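# Place yellow sponge beside blue foam block on desk

## Task

Move the yellow sponge onto the desk holding the blue foam block and set it down close beside that block with just a narrow gap. The foam blocks must stay at their original spots and orientation, nothing new may end up on the floor, and the cartons must remain standing on their desks. The robot must not tip over or finish leaning, and the final arrangement has to stay put without the robot holding anything.

## Robot and tools

Robot: a Hello Robot Stretch 3 with one arm. It has a two-wheel base (0.33 m long, 0.34 m wide), a lift that slides up a mast, and a telescoping arm that reaches out to the robot's RIGHT side. The arm cannot move forward or back, so the base must drive to shift the gripper along the robot's forward direction. The base turns in place about the point midway between its wheels, 0.05 m behind its front edge; it cannot slide sideways. With the arm pulled in and the wrist folded, a turn sweeps a radius of 0.28 m; an unfolded, level gripper reaches past that.

Frames: the base frame has its origin on the floor between the drive wheels, x forward, y left, z up. The odometry frame is where the base frame was when the scene began. hand_pose is reported in the base frame, located where the closed fingertips meet; with all wrist joints at zero its x axis points up, y back toward the mast, z toward the rear.

execute_actions: argument "actions" is a list holding one action (or empty, which just reports state and pictures). Optional "cameras" lists which of head_camera, nav_camera, wrist_camera (or "all") to return; omitted or null means all, [] means none. An action may contain:
- "base": one command only. {"translate_m": d} is a relative drive of d metres from the base's last reported position, forward positive, range -1 to 1. {"rotate_rad": d} is a relative turn in place, counter-clockwise (left) positive, range -3.2 to 3.2.
- "joints": absolute targets, keyed by name, each a single number: lift_m 0 to 1.1 (arm height); arm_m 0 to 0.52 (extension); wrist_yaw_rad -1.345 to 4.42 (0 along the arm, positive toward the front, 3.0 folded over the base); wrist_pitch_rad -1.57 to 0.451 (0 level, negative tips fingertips down); wrist_roll_rad -2.911 to 2.911 (0 fingers side by side); gripper_m -0.089 to 0.179 (bigger is wider; real fingertip gap is about 0.007 less when almost shut, 0.025 less when fully open, zero below 0.007); head_pan_rad -3.953 to 1.73 (0 ahead, positive left, -1.57 looks along the arm); head_tilt_rad -1.53 to 0.419 (negative down). Done tolerances: ±0.004 for lift, arm, gripper; ±0.02 for yaw, roll, head; ±0.05 for pitch.
- "contact_limits": {"arm_m": effort percent 1 to 100}, which halts the arm when its motor effort reaches that level (gentler when lower; too low stops immediately). It also caps holding force until the next action.
Base and joint motions begin together and may finish separately. Any joint or the base left out may still be driving toward an earlier target. Unknown keys or out-of-range numbers reject the whole call. If a result reports a stop, later movement, wait and finished_scene calls in that same reply are skipped.

wait: {"seconds": 0 to 10}; commands nothing and returns state and pictures.
zoom_image: {"camera": name, "region": [x0, y0, x1, y1]} in pixels of that camera's most recent full image, top-left origin, at most 504 by 504.
finished_scene: {"scene": current scene number}; final, reports success and begins the next task. Replying with no tool call ends everything.

Results: base_status and joint_status give how each motion ended: "done" (for the base, wheels turned the commanded amount even if slipping), "off_target" (resting short, possibly still pushing), "contact_stop", "time_out", "torque_fault". After the last three the target is dropped; arm and lift go slack after a contact stop until commanded again, so a loaded lift can sag and closing fingers on a surface can raise it. on_its_own covers uncommanded joints; "held at" is a held target, not the actual position. motor_effort is percent of max, positive toward higher values, peak in brackets; readings are biased and noisy. Positive wheel effort pushes forward. base_odometry counts wheel turns; turned_by_wheels and turned_by_imu give turn since last result; base_tilt (degrees, forward/right positive) has a fixed offset of up to about 4. lidar_m: 12 distances from the base origin, 30-degree sectors starting straight ahead and going counter-clockwise (4th left, 7th behind, 10th right), scan plane 0.17 m high, range 0.15 to 12, "-" for nothing; robot parts can block sectors 5, 6, 9, 10. wrist_depth_mm and head_depth_mm are 7x7 grids of median depth (wrist 45 to 1000, head 280 to 4000, head image sideways). Camera intrinsics: head_camera 896x504 pinhole, K=[[622.77, 0, 446.827], [0, 622.77, 251.743], [0, 0, 1]]; nav_camera 672x504 fisheye, K=[[324.388, 0, 335.598], [0, 324.388, 252.731], [0, 0, 1]]; wrist_camera 644x364 pinhole, K=[[326.987, 0, 321.911], [0, 326.987, 182.213], [0, 0, 1]]. Both head cameras move with head pan and tilt.

Gripping: command gripper_m below the sponge's width to hold; open to at least 0.02 above the contact value to let go. Neither the reading nor "done" confirms a grasp. To re-squeeze, send a new value.

Cautions: base is fast (0.30 m/s, 1.9 rad/s) only when lift_m < 0.30, arm_m < 0.03 and wrist_yaw_rad > 2.54; otherwise 0.10 m/s, 0.63 rad/s. Fold or unfold the wrist only with lift_m between 0.32 and 0.95, pitch -0.4, roll near 0; once folded the lift may go down to 0.25. Yaw below -0.4 needs pitch at -0.5 or lower. Pushing on something rigid with the gripper above roughly 0.45 m can tip the robot, as can repeat pushes, driving while hooked on something, or snagging furniture (worst in reverse); undo in small steps, release contact, and lower the lift to about 0.2 if still leaning. Wrist, head and base have no contact stop; sustained strain switches a wrist servo off for 10 s. Avoid dropping, slamming or hard shoving objects; a loose object may occasionally get nudged.

Each tool is called after ">>>" in YAML: its name, and indented under it one key for each argument.

## Session

>>> execute_actions:
  actions: []

Scene clock: 0.00 s.
base_odometry: x=+0.000 y=+0.000 heading=+0.000 (m, m, rad; odometry frame)
turned_by_wheels: +0.000 (rad since the last result)
turned_by_imu: +0.000 (rad since the last result)
base_tilt: forward=-1.8 right=+0.4 (deg)
lidar_m: 2.50 2.19 1.77 1.82 2.06 1.50 2.01 1.76 1.23 1.09 2.26 2.35
head_depth_mm: 1702 2597 2613 2607 2070 2662 2108 / 1704 2703 2733 2754 2144 2748 2099 / 1807 2846 2854 2888 2659 2834 2089 / 1877 2877 3009 3071 3049 2873 2091 / 1900 2907 3187 3182 3233 3055 2061 / 1911 2953 3334 3279 3355 3037 2077 / 1914 2741 2824 2836 2881 2793 2055
base_status: not commanded
joint_positions: lift_m=+0.385 arm_m=+0.000 wrist_yaw_rad=+2.931 wrist_pitch_rad=-0.424 wrist_roll_rad=-0.002 gripper_m=+0.037 head_pan_rad=+0.020 head_tilt_rad=-0.006
joint_status: not commanded
motor_effort: left_wheel=+0 right_wheel=+0 lift_m=+25 arm_m=+1 wrist_yaw_rad=+0 wrist_pitch_rad=+4 wrist_roll_rad=+0 gripper_m=+0 head_pan_rad=+0 head_tilt_rad=+1 (%)
hand_pose: x=+0.0256 y=+0.0741 z=+0.3963 quat_wxyz=(+0.221, +0.702, +0.076, +0.673) (m; base frame)
wrist_depth_mm: - - - - - - - / - - - - - - - / - - - - - - - / - - 980 955 922 909 903 / 813 - 784 779 785 739 728 / 671 662 - 629 - 620 595 / 572 567 - 555 536 532 529
pictures: head_camera (sideways: a quarter turn clockwise sets it upright), nav_camera (sideways: a quarter turn counterclockwise sets it upright), wrist_camera
Images, in order (width x height): head_camera 896x504, nav_camera 672x504, wrist_camera 644x364.

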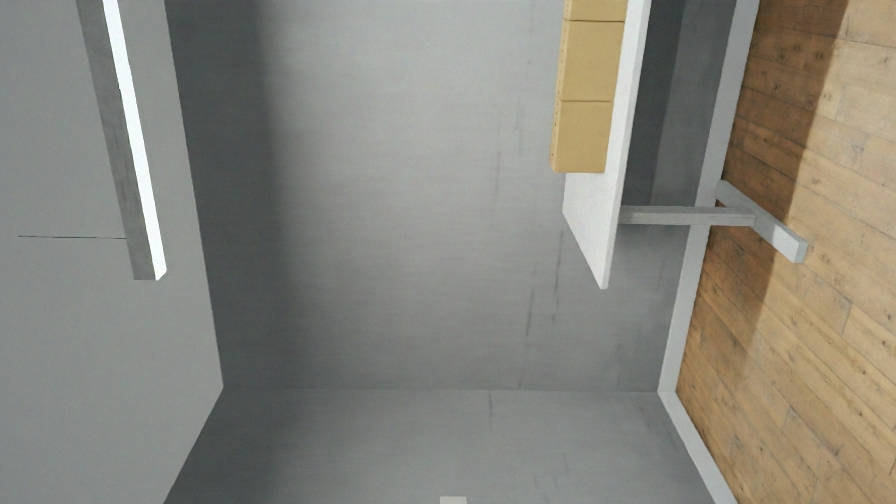

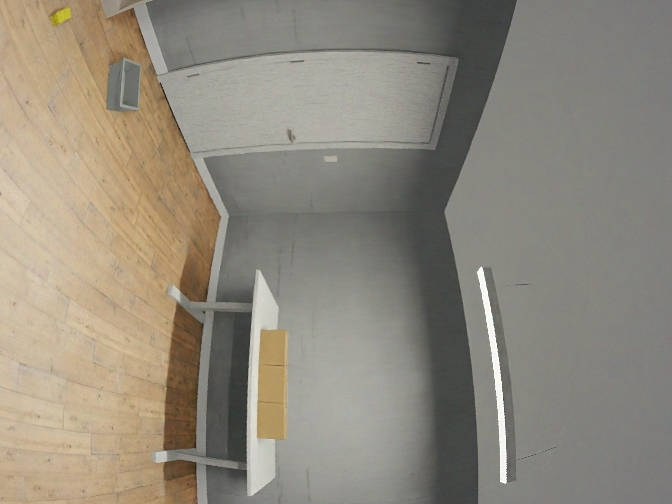

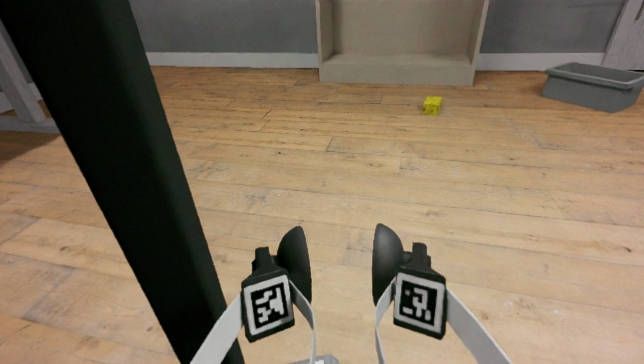

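>>> execute_actions:
  actions:
    - {"joints":{"head_pan_rad":1.3,"head_tilt_rad":-0.6}}
  cameras: ["head_camera","nav_camera"]

>>> execute_actions:
  actions:
    - {"joints":{"head_pan_rad":-1.3,"head_tilt_rad":-0.5}}
  cameras: ["head_camera","nav_camera"]

>>> execute_actions:
  actions:
    - {"joints":{"head_pan_rad":-3.1,"head_tilt_rad":-0.5}}
  cameras: ["head_camera","nav_camera"]

Scene clock: 1.90 s.
base_odometry: x=+0.000 y=+0.000 heading=+0.000 (m, m, rad; odometry frame)
turned_by_wheels: +0.000 (rad since the last result)
turned_by_imu: +0.000 (rad since the last result)
base_tilt: forward=-1.8 right=+0.5 (deg)
lidar_m: 2.50 2.18 1.77 1.82 2.06 1.50 2.01 1.76 1.23 1.08 2.26 2.35
head_depth_mm: 1599 1805 2083 2257 1791 1455 1221 / 1666 1792 2009 2142 1766 1440 1218 / 1686 1830 2078 2115 1761 1428 1210 / 1693 1881 2134 2154 1747 1419 1205 / 1685 1873 2132 2160 1731 1415 1198 / 1805 2013 2257 2210 1710 1409 1199 / 1844 2055 2319 2194 1710 1407 1194
base_status: not commanded
joint_positions: lift_m=+0.385 arm_m=+0.000 wrist_yaw_rad=+2.931 wrist_pitch_rad=-0.424 wrist_roll_rad=-0.002 gripper_m=+0.037 head_pan_rad=+1.293 head_tilt_rad=-0.592
joint_status: all done
motor_effort: left_wheel=+0(0) right_wheel=+0(0) lift_m=+25(25) arm_m=+0(0) wrist_yaw_rad=+1(1) wrist_pitch_rad=+4(3) wrist_roll_rad=+0(0) gripper_m=+0(0) head_pan_rad=+4(56) head_tilt_rad=-4(30) (%)
hand_pose: x=+0.0256 y=+0.0741 z=+0.3963 quat_wxyz=(+0.221, +0.702, +0.076, +0.673) (m; base frame)
wrist_depth_mm: - - - - - - - / - - - - - - - / - - - - - - - / - - 996 956 924 916 897 / 815 - 795 763 782 730 724 / 671 649 - 641 - 622 616 / 573 572 - 551 524 539 529
pictures: head_camera (sideways: a quarter turn clockwise sets it upright), nav_camera (sideways: a quarter turn counterclockwise sets it upright)
Images, in order (width x height): head_camera 896x504, nav_camera 672x504.

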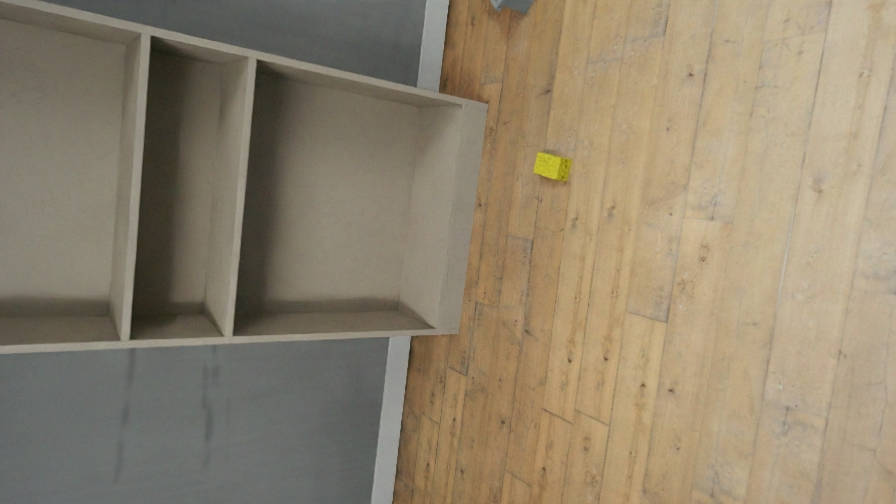

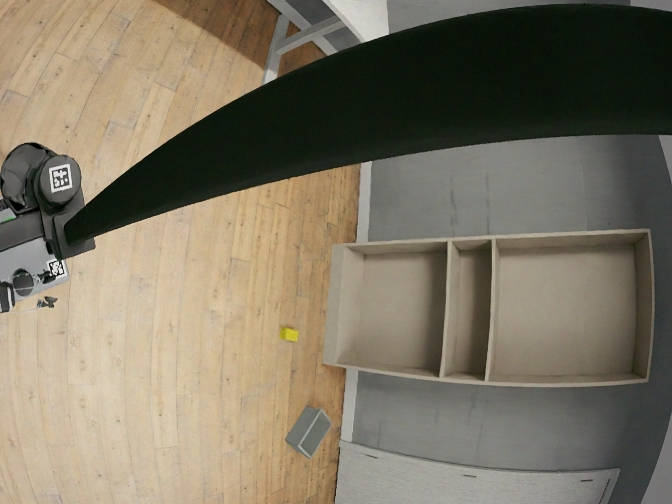

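Scene clock: 3.63 s.
base_odometry: x=+0.000 y=+0.000 heading=+0.000 (m, m, rad; odometry frame)
turned_by_wheels: +0.000 (rad since the last result)
turned_by_imu: +0.000 (rad since the last result)
base_tilt: forward=-1.7 right=+0.5 (deg)
lidar_m: 2.50 2.17 1.77 1.82 2.06 1.49 2.01 1.76 1.23 1.09 2.26 2.35
head_depth_mm: 1476 1576 1666 1062 1874 1536 1272 / 1582 1690 1751 1125 1865 1533 1271 / 1693 1839 1254 1229 1795 1509 1262 / 1846 2021 1342 1446 1843 1506 1257 / 2011 2211 2332 2349 1901 1502 1249 / 2204 2449 2768 2546 1875 1503 1249 / 2444 2736 3055 2533 1883 1497 1241
base_status: not commanded
joint_positions: lift_m=+0.385 arm_m=+0.000 wrist_yaw_rad=+2.931 wrist_pitch_rad=-0.424 wrist_roll_rad=-0.002 gripper_m=+0.037 head_pan_rad=-1.293 head_tilt_rad=-0.508
joint_status: all done
motor_effort: left_wheel=+0(0) right_wheel=+0(0) lift_m=+25(25) arm_m=+0(0) wrist_yaw_rad=+0(1) wrist_pitch_rad=+4(4) wrist_roll_rad=+0(0) gripper_m=-1(1) head_pan_rad=-4(56) head_tilt_rad=+4(15) (%)
hand_pose: x=+0.0256 y=+0.0741 z=+0.3963 quat_wxyz=(+0.221, +0.702, +0.076, +0.673) (m; base frame)
wrist_depth_mm: - - - - - - - / - - - - - - - / - - - - - - - / - - 955 973 918 912 891 / 820 - 786 769 778 745 716 / 674 656 - 635 - 622 625 / 576 568 - 555 525 536 529
pictures: head_camera (sideways: a quarter turn clockwise sets it upright), nav_camera (sideways: a quarter turn counterclockwise sets it upright)
Images, in order (width x height): head_camera 896x504, nav_camera 672x504.

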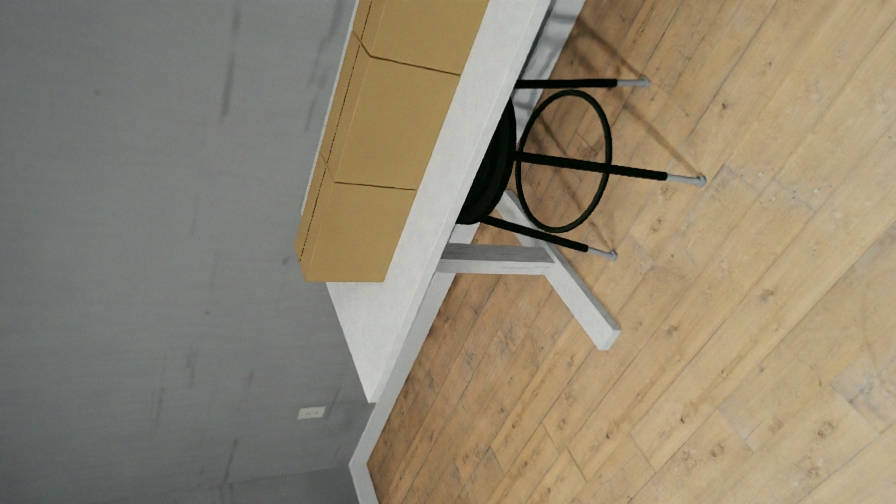

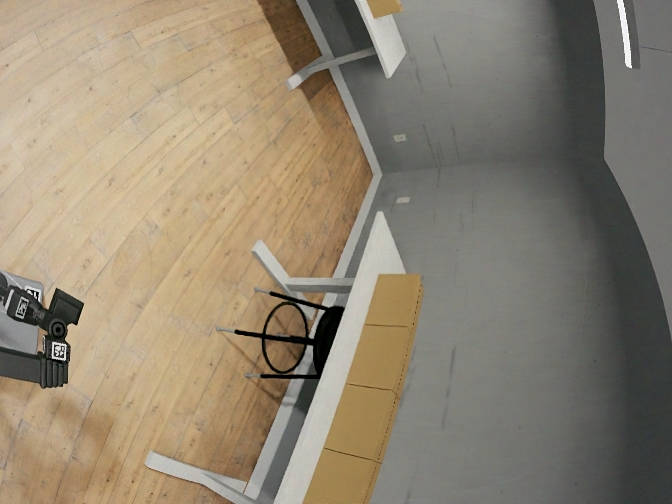

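Scene clock: 5.03 s.
base_odometry: x=+0.000 y=+0.000 heading=+0.000 (m, m, rad; odometry frame)
turned_by_wheels: +0.000 (rad since the last result)
turned_by_imu: +0.000 (rad since the last result)
base_tilt: forward=-1.9 right=+0.5 (deg)
lidar_m: 2.49 2.19 1.77 1.81 2.06 1.50 2.00 1.76 1.23 1.09 2.27 2.36
head_depth_mm: 1607 1736 1808 1398 1952 1542 1279 / 1675 1832 1861 1650 1872 1536 1273 / 1751 1925 2083 2282 1915 1527 1259 / 1845 2024 2217 2420 1904 1511 1257 / 1940 2131 2387 2479 1891 1506 1252 / 2050 2290 2500 2536 1879 1506 1244 / 1997 2104 2277 2354 1877 1491 1241
base_status: not commanded
joint_positions: lift_m=+0.385 arm_m=+0.000 wrist_yaw_rad=+2.931 wrist_pitch_rad=-0.424 wrist_roll_rad=-0.002 gripper_m=+0.037 head_pan_rad=-3.093 head_tilt_rad=-0.508
joint_status: all done
motor_effort: left_wheel=-1(0) right_wheel=+0(1) lift_m=+25(25) arm_m=+0(0) wrist_yaw_rad=+0(1) wrist_pitch_rad=+4(4) wrist_roll_rad=+0(0) gripper_m=+0(0) head_pan_rad=-4(55) head_tilt_rad=+3(3) (%)
hand_pose: x=+0.0256 y=+0.0741 z=+0.3963 quat_wxyz=(+0.221, +0.702, +0.076, +0.673) (m; base frame)
wrist_depth_mm: - - - - - - - / - - - - - - - / - - - - - - - / - - 967 960 921 896 875 / 820 - 790 775 785 738 729 / 665 663 - 649 - 616 610 / 577 570 - 550 537 534 528
pictures: head_camera (sideways: a quarter turn clockwise sets it upright), nav_camera (sideways: a quarter turn counterclockwise sets it upright)
Images, in order (width x height): head_camera 896x504, nav_camera 672x504.

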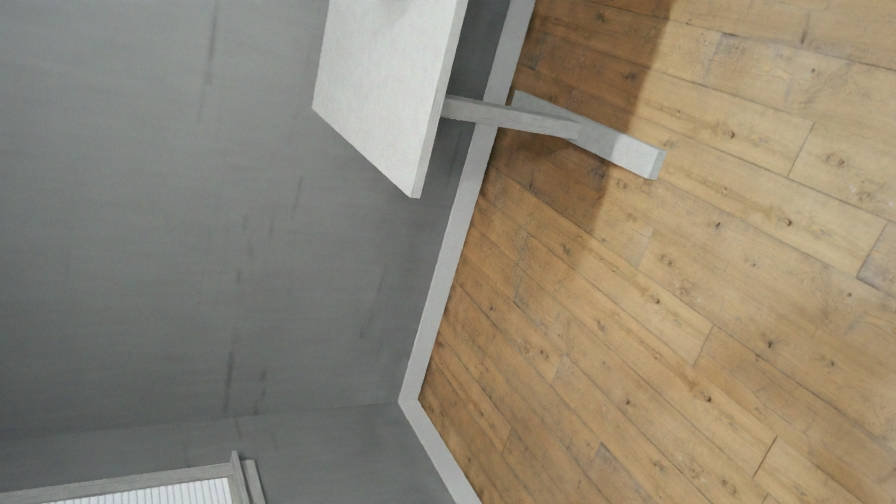

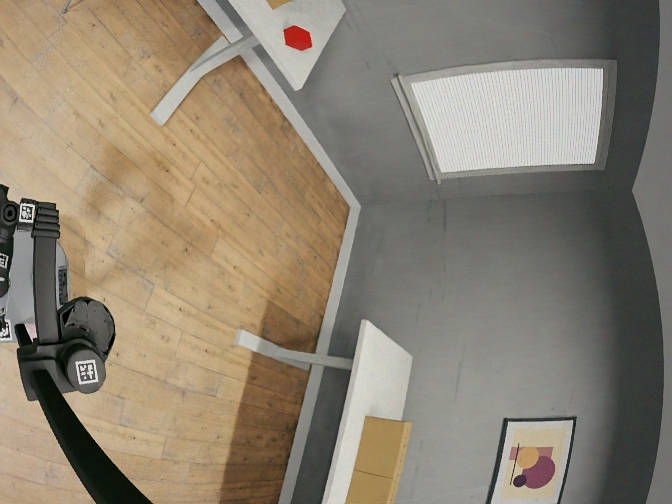

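>>> execute_actions:
  actions:
    - {"joints":{"head_pan_rad":-3.9,"head_tilt_rad":-0.4}}
  cameras: ["head_camera","nav_camera"]

Scene clock: 6.43 s.
base_odometry: x=+0.000 y=+0.000 heading=+0.000 (m, m, rad; odometry frame)
turned_by_wheels: +0.000 (rad since the last result)
turned_by_imu: +0.000 (rad since the last result)
base_tilt: forward=-2.0 right=+0.6 (deg)
lidar_m: 2.49 2.18 1.77 1.82 2.06 1.50 2.01 1.76 1.23 1.09 2.26 2.35
head_depth_mm: - - - - - - 1328 / - - - - - - - / 1809 1950 2068 1506 - - - / 1763 1890 2008 1471 2165 1656 1340 / 1689 1831 1931 1405 2156 1643 1332 / 1620 1762 1881 1343 2142 1638 1323 / 1575 1702 1805 1289 2077 1628 1317
base_status: not commanded
joint_positions: lift_m=+0.385 arm_m=+0.000 wrist_yaw_rad=+2.931 wrist_pitch_rad=-0.424 wrist_roll_rad=-0.002 gripper_m=+0.037 head_pan_rad=-3.893 head_tilt_rad=-0.409
joint_status: all done
motor_effort: left_wheel=+0(0) right_wheel=+0(0) lift_m=+26(25) arm_m=+0(0) wrist_yaw_rad=+1(1) wrist_pitch_rad=+4(3) wrist_roll_rad=+0(0) gripper_m=+0(0) head_pan_rad=-5(51) head_tilt_rad=+4(13) (%)
hand_pose: x=+0.0256 y=+0.0741 z=+0.3963 quat_wxyz=(+0.221, +0.702, +0.076, +0.673) (m; base frame)
wrist_depth_mm: - - - - - - - / - - - - - - - / - - - - - - - / - - 956 949 926 905 868 / 811 - 768 773 782 740 721 / 671 656 - 634 - 621 609 / 570 566 - 555 528 538 522
pictures: head_camera (sideways: a quarter turn clockwise sets it upright), nav_camera (sideways: a quarter turn counterclockwise sets it upright)
Images, in order (width x height): head_camera 896x504, nav_camera 672x504.

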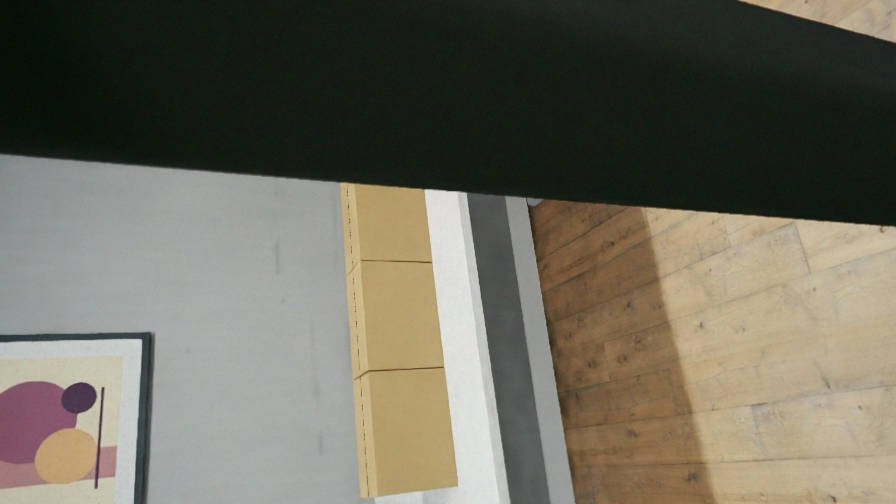

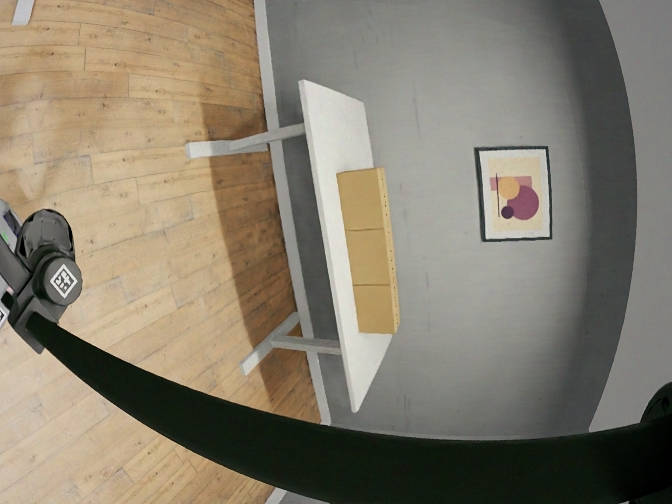

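>>> execute_actions:
  actions:
    - {"base":{"rotate_rad":1.447},"joints":{"lift_m":0.27,"head_pan_rad":-0.6,"head_tilt_rad":-0.8}}
  cameras: ["head_camera"]

>>> execute_actions:
  actions:
    - {"base":{"translate_m":1.0},"joints":{"head_pan_rad":-1.0,"head_tilt_rad":-1.1}}
  cameras: ["head_camera","nav_camera"]

Scene clock: 11.03 s.
base_odometry: x=+0.000 y=+0.000 heading=+1.447 (m, m, rad; odometry frame)
turned_by_wheels: +1.447 (rad since the last result)
turned_by_imu: +1.434 (rad since the last result)
base_tilt: forward=-1.8 right=+0.6 (deg)
lidar_m: 1.82 1.77 1.96 1.49 1.85 1.23 1.09 1.32 2.35 2.50 2.27 1.77
head_depth_mm: 2044 2412 2276 1834 1523 1311 1140 / 1995 2315 2255 1800 1511 1298 1129 / 1935 2214 2110 1810 1508 1288 1131 / 1897 2175 2143 1788 1499 1280 1118 / 1814 2070 2086 1781 1480 1272 1117 / 1651 1956 2042 1742 1474 1266 1113 / 1634 1914 2014 1745 1463 1264 1108
base_status: done
joint_positions: lift_m=+0.270 arm_m=+0.000 wrist_yaw_rad=+2.931 wrist_pitch_rad=-0.425 wrist_roll_rad=-0.002 gripper_m=+0.037 head_pan_rad=-0.607 head_tilt_rad=-0.790
joint_status: all done
motor_effort: left_wheel=-2(8) right_wheel=+2(8) lift_m=+18(21) arm_m=+0(0) wrist_yaw_rad=+1(1) wrist_pitch_rad=+5(4) wrist_roll_rad=+0(0) gripper_m=+0(0) head_pan_rad=+4(54) head_tilt_rad=-4(27) (%)
hand_pose: x=+0.0255 y=+0.0739 z=+0.2813 quat_wxyz=(+0.221, +0.702, +0.076, +0.672) (m; base frame)
wrist_depth_mm: - - - - - - - / - - - - - - - / - - - - 963 893 880 / 794 - 757 725 738 698 672 / 643 - 612 606 605 566 553 / 528 511 - 508 - 477 479 / 448 - - - 409 414 418
pictures: head_camera (sideways: a quarter turn clockwise sets it upright)
Images, in order (width x height): head_camera 896x504.

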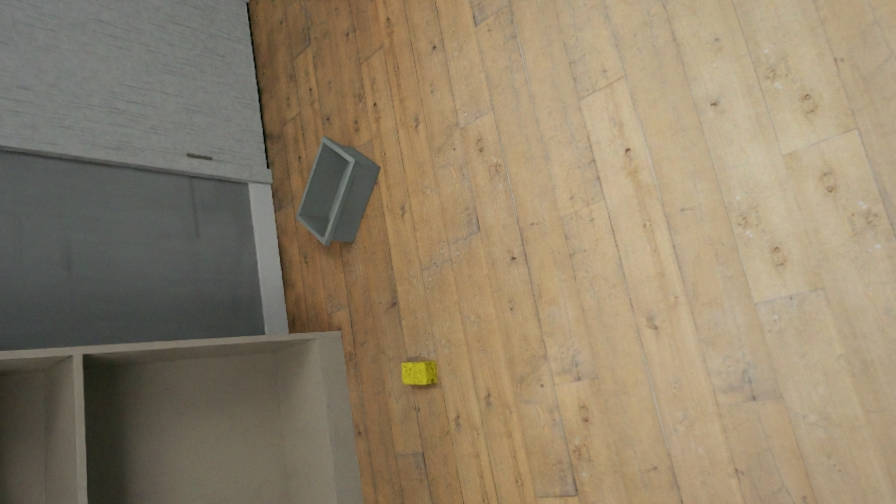

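Scene clock: 15.97 s.
base_odometry: x=+0.124 y=+0.992 heading=+1.447 (m, m, rad; odometry frame)
turned_by_wheels: +0.000 (rad since the last result)
turned_by_imu: -0.002 (rad since the last result)
base_tilt: forward=-1.9 right=+0.5 (deg)
lidar_m: 0.82 1.39 1.15 1.62 1.98 2.15 2.30 2.95 2.68 1.94 1.03 1.07
head_depth_mm: 1986 1853 1605 1461 1313 1207 1108 / 1754 1832 1598 1439 1312 1194 1105 / 1606 1795 1605 1437 1312 1222 - / 1398 1704 1578 1425 1294 - - / 1125 1393 1501 1418 1286 1181 - / 1157 1371 1449 1411 1281 1169 1085 / 1075 1266 1421 1365 1271 1165 1078
base_status: done
joint_positions: lift_m=+0.270 arm_m=+0.000 wrist_yaw_rad=+2.931 wrist_pitch_rad=-0.425 wrist_roll_rad=-0.002 gripper_m=+0.037 head_pan_rad=-0.994 head_tilt_rad=-1.087
joint_status: all done
motor_effort: left_wheel=-2(7) right_wheel=+1(7) lift_m=+18(18) arm_m=+0(0) wrist_yaw_rad=+0(2) wrist_pitch_rad=+4(5) wrist_roll_rad=+0(0) gripper_m=+0(1) head_pan_rad=-4(35) head_tilt_rad=-6(26) (%)
hand_pose: x=+0.0255 y=+0.0739 z=+0.2813 quat_wxyz=(+0.221, +0.702, +0.076, +0.672) (m; base frame)
wrist_depth_mm: - - - - - - - / - - - - - - - / - - - 963 960 922 877 / 798 - 770 737 733 700 686 / 628 - 610 594 605 576 551 / 531 516 - 508 - 481 478 / 453 - - - 408 414 410
pictures: head_camera (sideways: a quarter turn clockwise sets it upright), nav_camera (sideways: a quarter turn counterclockwise sets it upright)
Images, in order (width x height): head_camera 896x504, nav_camera 672x504.

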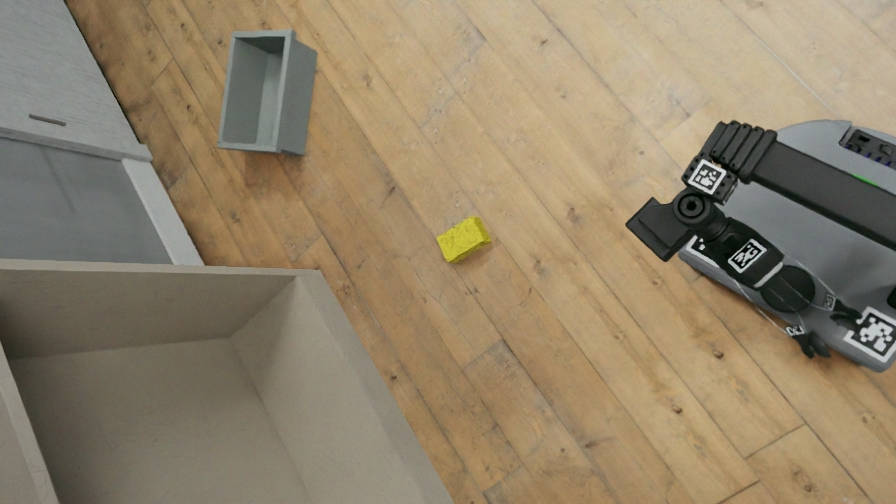

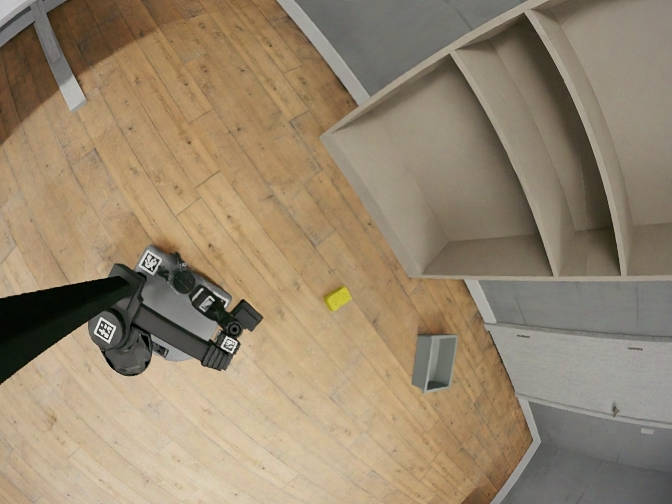

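>>> execute_actions:
  actions:
    - {"base":{"translate_m":0.2},"joints":{"lift_m":0.4}}
  cameras: []

>>> execute_actions:
  actions:
    - {"joints":{"wrist_yaw_rad":1.04,"arm_m":0.2,"gripper_m":0.14,"head_pan_rad":-1.3,"head_tilt_rad":-1.2}}
  cameras: []

>>> execute_actions:
  actions:
    - {"joints":{"wrist_pitch_rad":-1.4}}
  cameras: ["head_camera","wrist_camera"]

Scene clock: 20.13 s.
base_odometry: x=+0.148 y=+1.191 heading=+1.447 (m, m, rad; odometry frame)
turned_by_wheels: +0.000 (rad since the last result)
turned_by_imu: -0.001 (rad since the last result)
base_tilt: forward=-1.8 right=+0.5 (deg)
lidar_m: 0.63 1.16 1.54 1.09 1.90 2.34 2.28 3.08 2.75 1.65 0.94 0.63
head_depth_mm: 1633 1834 1578 1458 1319 1201 1110 / 1478 1757 1593 1449 1307 1217 1101 / 919 1171 1557 1437 1298 - - / 813 1285 1462 1430 1294 1213 - / 775 1255 1430 1378 1290 1180 - / 746 1133 1386 1344 1283 1172 1082 / 742 1036 1256 1300 1275 1161 1073
base_status: done
joint_positions: lift_m=+0.400 arm_m=+0.000 wrist_yaw_rad=+2.931 wrist_pitch_rad=-0.426 wrist_roll_rad=-0.002 gripper_m=+0.037 head_pan_rad=-0.994 head_tilt_rad=-1.087
joint_status: all done
motor_effort: left_wheel=-2(10) right_wheel=+1(8) lift_m=+30(34) arm_m=+0(1) wrist_yaw_rad=+0(0) wrist_pitch_rad=+5(5) wrist_roll_rad=+0(0) gripper_m=-1(0) head_pan_rad=-3(4) head_tilt_rad=-6(6) (%)
hand_pose: x=+0.0255 y=+0.0738 z=+0.4106 quat_wxyz=(+0.222, +0.702, +0.076, +0.672) (m; base frame)
wrist_depth_mm: - - - - - - - / - - - - - - - / - - - - - - - / - - - 931 960 914 911 / 832 - 817 775 794 749 740 / 695 669 - 650 - 627 613 / 592 584 - 552 545 550 537
pictures: none
No camera images: the call's "cameras" was empty. Leave "cameras" out to get every camera's image.

Scene clock: 22.83 s.
base_odometry: x=+0.148 y=+1.191 heading=+1.447 (m, m, rad; odometry frame)
turned_by_wheels: +0.000 (rad since the last result)
turned_by_imu: +0.000 (rad since the last result)
base_tilt: forward=-1.8 right=+0.4 (deg)
lidar_m: 0.63 1.16 1.54 1.10 1.88 2.35 2.28 3.07 2.75 1.65 0.94 0.63
head_depth_mm: 1832 1651 1517 1390 1285 1199 1134 / 1821 1603 1498 1382 1273 1193 - / 1796 1572 1491 1347 1287 - - / 1736 1623 1483 1344 1273 - - / 1519 1423 1448 1351 1259 1178 1087 / 1043 1365 1375 1350 1249 1170 1094 / 1096 1294 1341 1302 1241 1162 1087
base_status: not commanded
joint_positions: lift_m=+0.400 arm_m=+0.200 wrist_yaw_rad=+1.043 wrist_pitch_rad=-0.426 wrist_roll_rad=-0.002 gripper_m=+0.140 head_pan_rad=-1.293 head_tilt_rad=-1.185
joint_status: all done
motor_effort: left_wheel=-2(2) right_wheel=+2(1) lift_m=+31(31) arm_m=+7(8) wrist_yaw_rad=-2(4) wrist_pitch_rad=+4(4) wrist_roll_rad=+0(1) gripper_m=+0(100) head_pan_rad=-4(32) head_tilt_rad=-6(18) (%)
hand_pose: x=+0.1715 y=-0.4573 z=+0.4106 quat_wxyz=(+0.675, +0.474, -0.524, +0.215) (m; base frame)
wrist_depth_mm: 552 580 598 629 651 485 804 / 590 627 648 685 704 528 880 / 604 676 705 723 769 609 936 / 577 721 742 775 737 854 895 / 574 665 652 637 631 725 744 / 547 578 593 613 645 653 634 / 584 555 566 557 548 539 541
pictures: none
No camera images: the call's "cameras" was empty. Leave "cameras" out to get every camera's image.

Scene clock: 24.17 s.
base_odometry: x=+0.148 y=+1.191 heading=+1.447 (m, m, rad; odometry frame)
turned_by_wheels: +0.000 (rad since the last result)
turned_by_imu: +0.000 (rad since the last result)
base_tilt: forward=-1.8 right=+0.6 (deg)
lidar_m: 0.63 1.16 1.54 1.10 1.89 2.34 2.28 3.08 2.75 1.65 0.94 0.63
head_depth_mm: 1819 1662 1507 1391 1285 1199 1129 / 1831 1600 1505 1391 1289 1196 - / 1793 1571 1494 1345 1281 - - / 1736 1624 1484 1352 1278 - - / 1526 1426 1462 1351 1251 1189 1086 / 1050 1369 1385 1355 1255 1163 1094 / 1098 1290 1340 1300 1247 1162 1084
base_status: not commanded
joint_positions: lift_m=+0.400 arm_m=+0.200 wrist_yaw_rad=+1.042 wrist_pitch_rad=-1.397 wrist_roll_rad=-0.002 gripper_m=+0.140 head_pan_rad=-1.293 head_tilt_rad=-1.185
joint_status: all done
motor_effort: left_wheel=-2(3) right_wheel=+2(1) lift_m=+31(31) arm_m=+7(6) wrist_yaw_rad=-2(2) wrist_pitch_rad=-1(4) wrist_roll_rad=+0(0) gripper_m=+1(0) head_pan_rad=-4(4) head_tilt_rad=-7(7) (%)
hand_pose: x=-0.0037 y=-0.3551 z=+0.2819 quat_wxyz=(+0.696, +0.664, -0.242, -0.124) (m; base frame)
wrist_depth_mm: 462 459 451 453 446 441 436 / 456 455 445 450 444 436 435 / 458 460 451 449 441 443 434 / 454 457 445 443 435 435 432 / 450 450 452 441 436 437 434 / 453 446 441 439 436 429 426 / 454 - 445 441 430 429 423
pictures: head_camera (sideways: a quarter turn clockwise sets it upright), wrist_camera
Images, in order (width x height): head_camera 896x504, wrist_camera 644x364.

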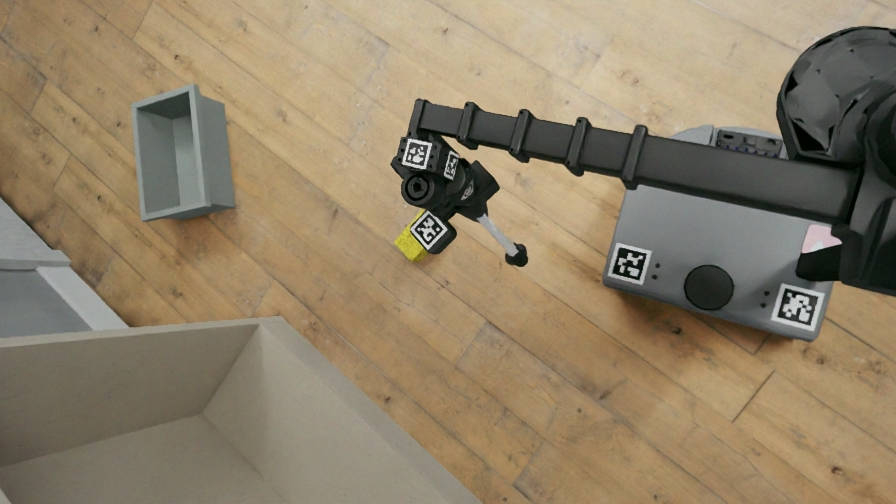

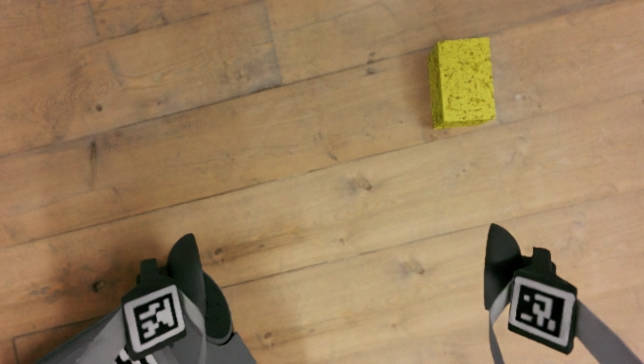

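>>> execute_actions:
  actions:
    - {"base":{"translate_m":0.07},"joints":{"arm_m":0.41,"lift_m":0.24}}
  cameras: ["head_camera","wrist_camera"]

Scene clock: 27.37 s.
base_odometry: x=+0.157 y=+1.260 heading=+1.447 (m, m, rad; odometry frame)
turned_by_wheels: +0.000 (rad since the last result)
turned_by_imu: -0.001 (rad since the last result)
base_tilt: forward=-1.8 right=+0.7 (deg)
lidar_m: 0.89 1.08 1.52 1.09 1.86 2.41 2.35 3.13 2.79 1.54 0.90 0.56
head_depth_mm: 1820 1653 1515 1386 1288 1192 1118 / 1811 1580 1515 1383 1275 1191 1112 / 1785 1591 1507 1347 1268 - - / 1687 1623 1485 1368 1276 - - / 983 1258 1406 1354 1255 1188 1093 / 1078 1342 1355 1338 1255 1168 1091 / 1024 1193 1325 1267 1240 1160 1085
base_status: done
joint_positions: lift_m=+0.240 arm_m=+0.410 wrist_yaw_rad=+1.042 wrist_pitch_rad=-1.398 wrist_roll_rad=-0.002 gripper_m=+0.140 head_pan_rad=-1.293 head_tilt_rad=-1.185
joint_status: all done
motor_effort: left_wheel=-2(4) right_wheel=+1(3) lift_m=+18(26) arm_m=+7(7) wrist_yaw_rad=-1(2) wrist_pitch_rad=-1(1) wrist_roll_rad=+0(1) gripper_m=+1(0) head_pan_rad=-4(4) head_tilt_rad=-6(7) (%)
hand_pose: x=-0.0040 y=-0.5650 z=+0.1225 quat_wxyz=(+0.696, +0.664, -0.242, -0.125) (m; base frame)
wrist_depth_mm: 300 296 292 290 288 284 282 / 298 294 292 288 286 283 280 / 297 295 289 289 282 282 278 / 291 293 292 286 283 279 280 / 294 291 287 285 282 280 276 / 289 291 289 282 239 280 274 / 291 289 284 283 279 277 274
pictures: head_camera (sideways: a quarter turn clockwise sets it upright), wrist_camera
Images, in order (width x height): head_camera 896x504, wrist_camera 644x364.

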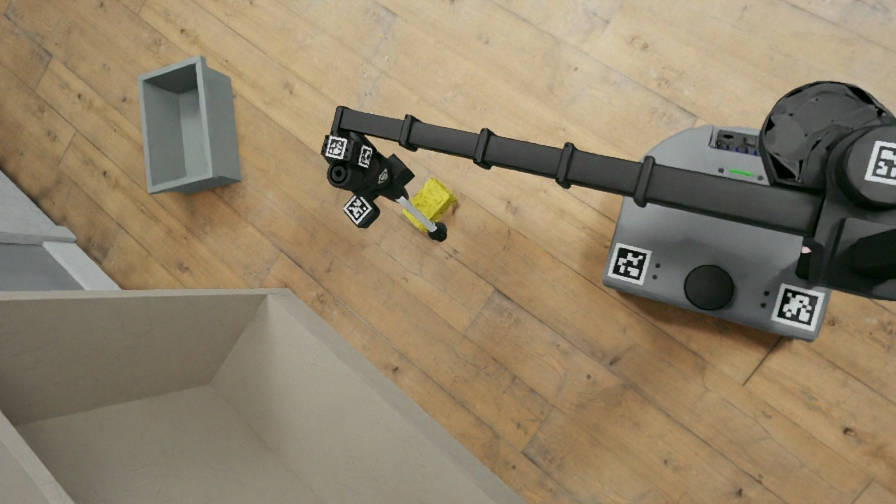

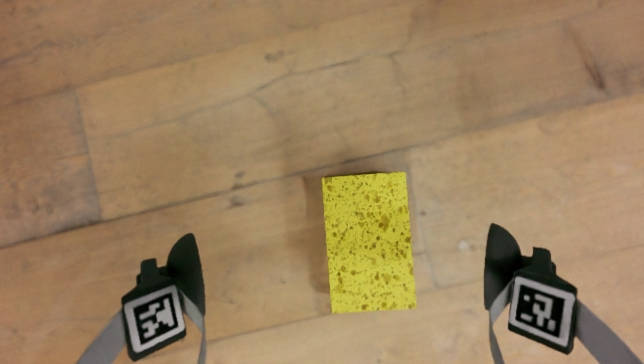

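>>> execute_actions:
  actions:
    - {"joints":{"arm_m":0.435,"lift_m":0.145}}
  cameras: ["head_camera","wrist_camera"]

Scene clock: 29.73 s.
base_odometry: x=+0.157 y=+1.260 heading=+1.447 (m, m, rad; odometry frame)
turned_by_wheels: +0.000 (rad since the last result)
turned_by_imu: +0.000 (rad since the last result)
base_tilt: forward=-1.9 right=+0.5 (deg)
lidar_m: 0.89 1.08 1.51 1.09 1.86 2.41 2.35 3.14 2.79 1.53 0.91 0.56
head_depth_mm: 1826 1665 1510 1395 1288 1198 1116 / 1825 1575 1507 1381 1283 1194 1102 / 1780 1598 1504 1354 1283 - - / 1679 1610 1483 1361 1280 - - / 983 1262 1424 1358 1258 1183 1090 / 1075 1343 1349 1335 1248 1169 1089 / 1025 1191 1318 1261 1247 1157 1088
base_status: not commanded
joint_positions: lift_m=+0.145 arm_m=+0.435 wrist_yaw_rad=+1.042 wrist_pitch_rad=-1.398 wrist_roll_rad=-0.002 gripper_m=+0.140 head_pan_rad=-1.293 head_tilt_rad=-1.185
joint_status: all done
motor_effort: left_wheel=-2(2) right_wheel=+1(2) lift_m=+18(16) arm_m=+7(6) wrist_yaw_rad=-2(2) wrist_pitch_rad=-1(1) wrist_roll_rad=+0(0) gripper_m=+0(0) head_pan_rad=-4(4) head_tilt_rad=-7(6) (%)
hand_pose: x=-0.0040 y=-0.5900 z=+0.0275 quat_wxyz=(+0.696, +0.664, -0.242, -0.125) (m; base frame)
wrist_depth_mm: 200 199 197 195 193 191 191 / 199 199 195 193 191 190 188 / 198 197 195 193 191 189 186 / 198 196 195 192 190 188 187 / 197 195 193 146 188 188 185 / 197 195 191 146 187 187 184 / 196 193 191 145 144 186 184
pictures: head_camera (sideways: a quarter turn clockwise sets it upright), wrist_camera
Images, in order (width x height): head_camera 896x504, wrist_camera 644x364.

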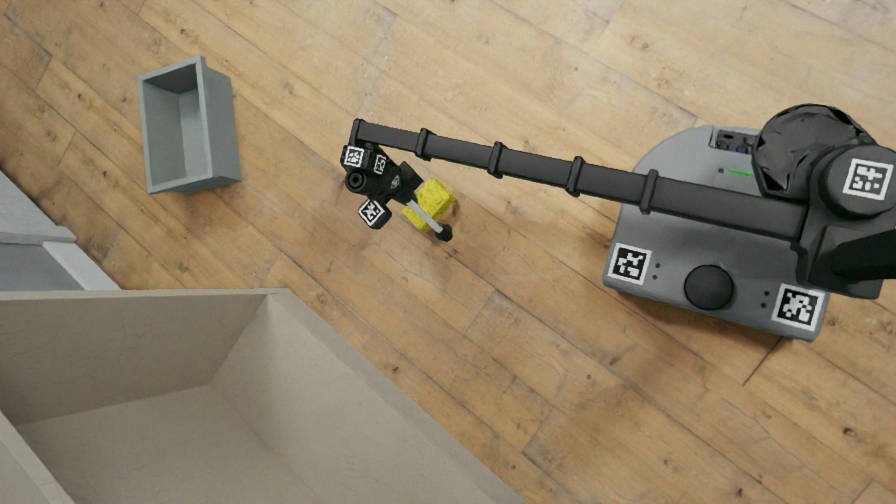

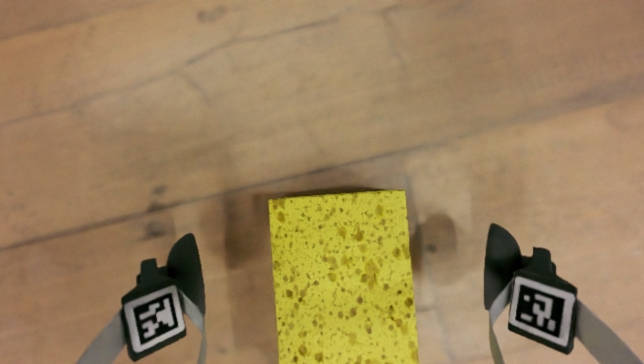

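>>> execute_actions:
  actions:
    - {"base":{"translate_m":-0.015},"joints":{"lift_m":0.14,"gripper_m":0.04}}
  cameras: ["wrist_camera"]

Scene clock: 31.60 s.
base_odometry: x=+0.155 y=+1.245 heading=+1.446 (m, m, rad; odometry frame)
turned_by_wheels: +0.000 (rad since the last result)
turned_by_imu: +0.000 (rad since the last result)
base_tilt: forward=-1.7 right=+0.7 (deg)
lidar_m: 0.90 1.10 1.52 1.09 1.87 2.39 2.34 3.12 2.78 1.56 0.92 0.58
head_depth_mm: 1823 1657 1509 1386 1278 1192 1121 / 1813 1581 1502 1371 1275 1191 1107 / 1795 1589 1507 1358 1279 - - / 1712 1622 1476 1360 1271 - - / 1015 1302 1422 1362 1252 1185 1089 / 1078 1357 1359 1340 1243 1166 1090 / 1042 1213 1329 1274 1239 1155 1082
base_status: done
joint_positions: lift_m=+0.140 arm_m=+0.435 wrist_yaw_rad=+1.042 wrist_pitch_rad=-1.398 wrist_roll_rad=-0.002 gripper_m=+0.041 head_pan_rad=-1.293 head_tilt_rad=-1.185
joint_status: all done
motor_effort: left_wheel=-1(8) right_wheel=+2(2) lift_m=+18(17) arm_m=+7(7) wrist_yaw_rad=-2(2) wrist_pitch_rad=-1(1) wrist_roll_rad=+0(0) gripper_m=-13(100) head_pan_rad=-4(4) head_tilt_rad=-7(7) (%)
hand_pose: x=-0.0040 y=-0.5900 z=+0.0225 quat_wxyz=(+0.696, +0.664, -0.242, -0.125) (m; base frame)
wrist_depth_mm: 196 194 193 190 188 186 184 / 194 193 191 188 187 184 182 / 194 192 191 188 186 184 183 / 192 190 189 140 184 183 181 / 192 190 188 140 140 183 182 / 190 189 187 139 138 181 180 / 190 188 185 138 138 181 179
pictures: wrist_camera
Images, in order (width x height): wrist_camera 644x364.

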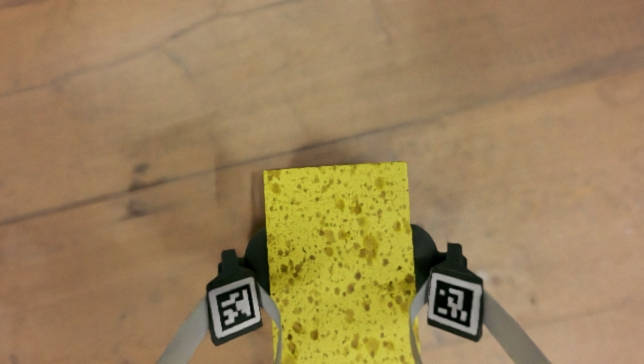

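>>> execute_actions:
  actions:
    - {"joints":{"gripper_m":0.03,"lift_m":0.5,"arm_m":0.05,"head_pan_rad":1.73,"head_tilt_rad":-0.4}}

Scene clock: 36.00 s.
base_odometry: x=+0.155 y=+1.245 heading=+1.447 (m, m, rad; odometry frame)
turned_by_wheels: +0.000 (rad since the last result)
turned_by_imu: -0.001 (rad since the last result)
base_tilt: forward=-1.9 right=+0.5 (deg)
lidar_m: 0.90 1.10 1.52 1.09 1.87 2.40 2.34 3.11 2.79 1.56 0.92 0.58
head_depth_mm: 1250 1324 1420 1490 1651 1684 1358 / 1300 1385 1486 1434 985 1617 1349 / 1360 1452 1569 1430 978 1610 1313 / 1409 1528 1663 1253 1062 1663 1342 / 1472 1612 1757 1114 1115 1649 1340 / 1555 1694 1860 1161 1889 1645 1331 / 1655 1821 1956 1208 1964 1682 -
base_status: not commanded
joint_positions: lift_m=+0.500 arm_m=+0.050 wrist_yaw_rad=+1.042 wrist_pitch_rad=-1.399 wrist_roll_rad=-0.002 gripper_m=+0.031 head_pan_rad=+1.723 head_tilt_rad=-0.409
joint_status: all done
motor_effort: left_wheel=-2(2) right_wheel=+1(1) lift_m=+32(32) arm_m=-6(7) wrist_yaw_rad=+0(1) wrist_pitch_rad=-1(1) wrist_roll_rad=+0(0) gripper_m=-17(68) head_pan_rad=+4(58) head_tilt_rad=+4(34) (%)
hand_pose: x=-0.0042 y=-0.2057 z=+0.3818 quat_wxyz=(+0.696, +0.664, -0.242, -0.125) (m; base frame)
wrist_depth_mm: 566 557 557 557 551 549 525 / 566 555 557 541 534 540 522 / 567 555 545 538 541 532 529 / 565 562 547 140 538 528 536 / 553 543 554 139 138 529 527 / 554 545 - 138 137 515 524 / 550 - - 138 137 525 518
pictures: head_camera (sideways: a quarter turn clockwise sets it upright), nav_camera (sideways: a quarter turn counterclockwise sets it upright), wrist_camera
Images, in order (width x height): head_camera 896x504, nav_camera 672x504, wrist_camera 644x364.

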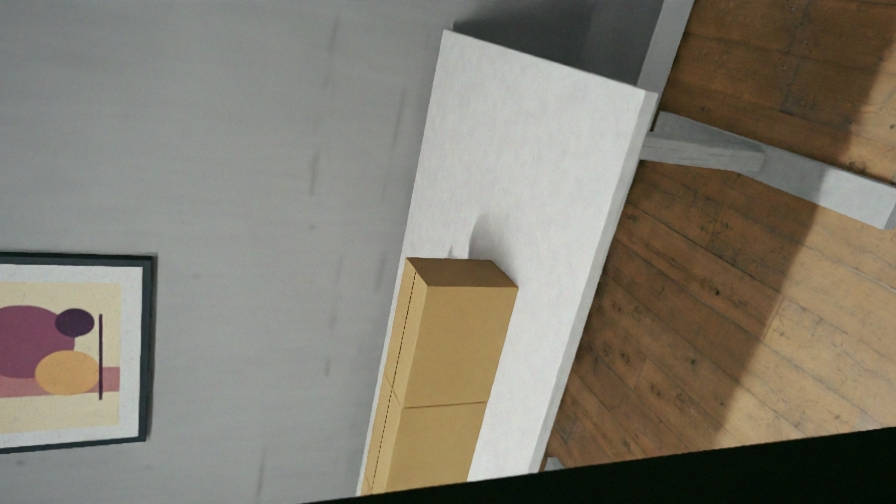

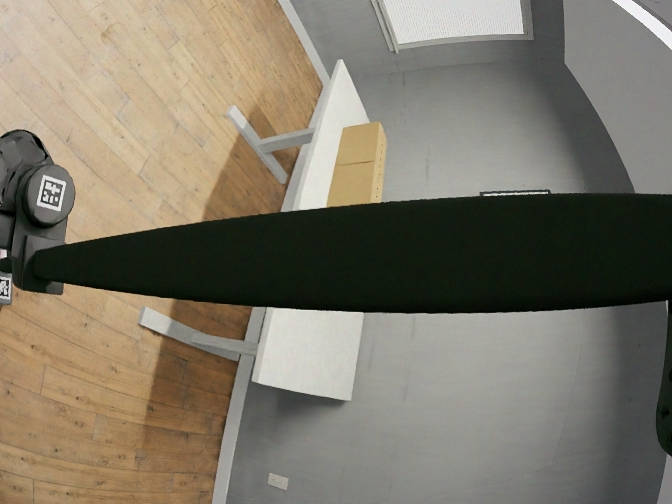

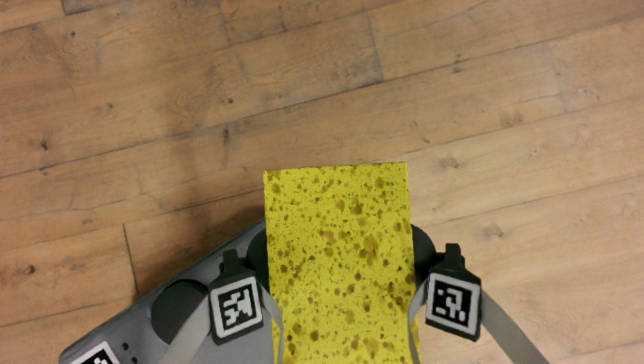

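>>> execute_actions:
  actions:
    - {"base":{"rotate_rad":2.67},"joints":{"wrist_pitch_rad":-0.4,"wrist_yaw_rad":2.9,"arm_m":0.0,"lift_m":0.4,"head_pan_rad":-1.2,"head_tilt_rad":-0.4}}

Scene clock: 43.83 s.
base_odometry: x=+0.155 y=+1.245 heading=-2.167 (m, m, rad; odometry frame)
turned_by_wheels: +2.670 (rad since the last result)
turned_by_imu: +2.652 (rad since the last result)
base_tilt: forward=-1.9 right=+0.5 (deg)
lidar_m: 2.40 2.55 3.13 2.78 0.92 0.90 0.58 0.91 1.16 1.52 1.09 1.78
head_depth_mm: 1228 1322 1419 1549 1680 1675 1365 / 1256 1349 1454 1580 1739 1676 1354 / 1282 1383 1486 1559 1745 1669 1349 / 1316 1408 1522 1422 1018 1551 1334 / 1334 1450 1574 1393 1011 1649 1341 / 1374 1482 1603 1158 1050 1642 1336 / 1383 1518 1656 1068 1051 1631 1326
base_status: done
joint_positions: lift_m=+0.400 arm_m=+0.000 wrist_yaw_rad=+2.897 wrist_pitch_rad=-0.422 wrist_roll_rad=-0.002 gripper_m=+0.031 head_pan_rad=-1.193 head_tilt_rad=-0.408
joint_status: all done
motor_effort: left_wheel=-2(6) right_wheel=+2(4) lift_m=+17(26) arm_m=-6(7) wrist_yaw_rad=+2(5) wrist_pitch_rad=+6(6) wrist_roll_rad=+0(0) gripper_m=-17(18) head_pan_rad=-5(55) head_tilt_rad=+4(5) (%)
hand_pose: x=+0.0330 y=+0.0718 z=+0.4120 quat_wxyz=(+0.232, +0.703, +0.063, +0.669) (m; base frame)
wrist_depth_mm: - - - - - - - / - - - - - - - / - - - - - - - / - - - 140 882 924 944 / 824 - 810 139 139 760 764 / 705 667 - 139 137 646 627 / 587 592 565 137 138 544 535
pictures: head_camera (sideways: a quarter turn clockwise sets it upright), nav_camera (sideways: a quarter turn counterclockwise sets it upright), wrist_camera
Images, in order (width x height): head_camera 896x504, nav_camera 672x504, wrist_camera 644x364.

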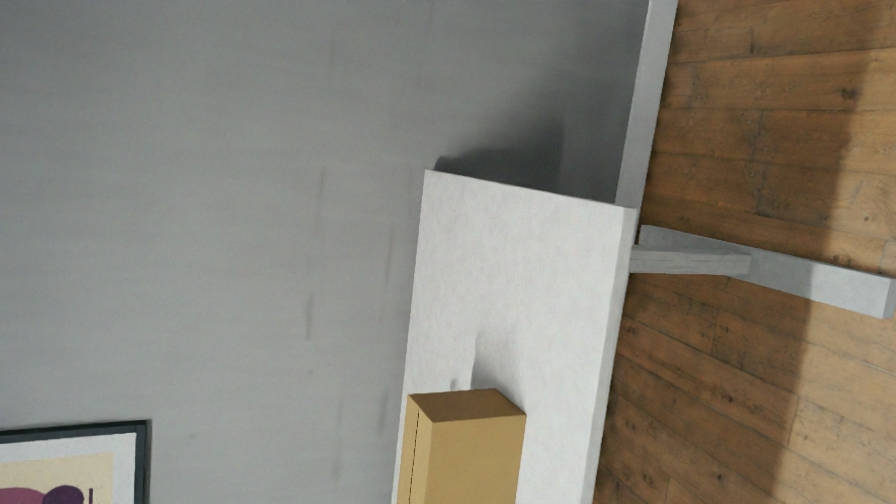

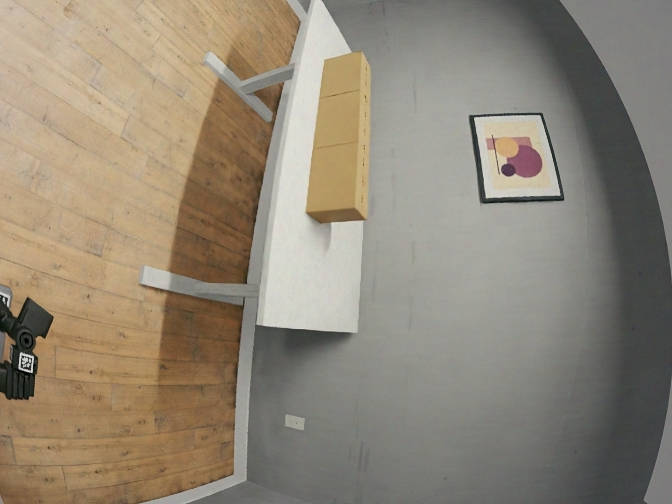

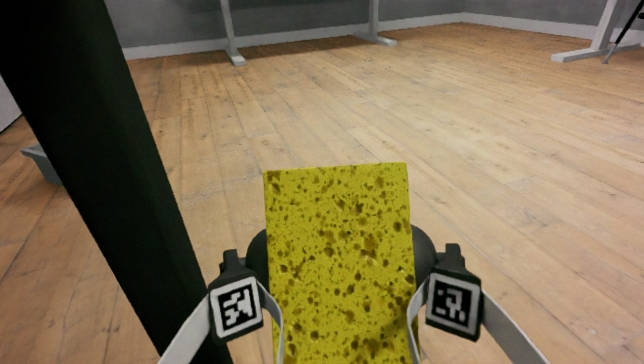

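>>> zoom_image:
  camera: "head_camera"
  region: [380, 300, 560, 460]

Region (380, 300, 560, 460) of head_camera's 896x504 image, scaled by 2.800, with more detail than that image has.

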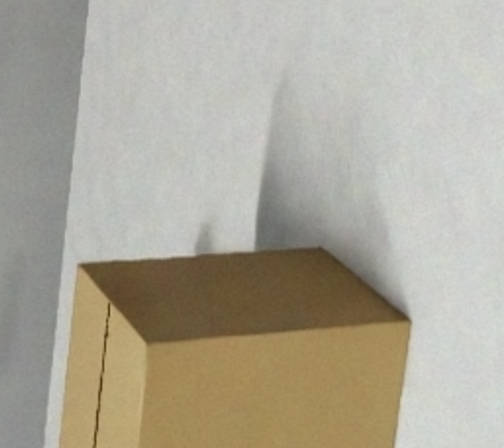

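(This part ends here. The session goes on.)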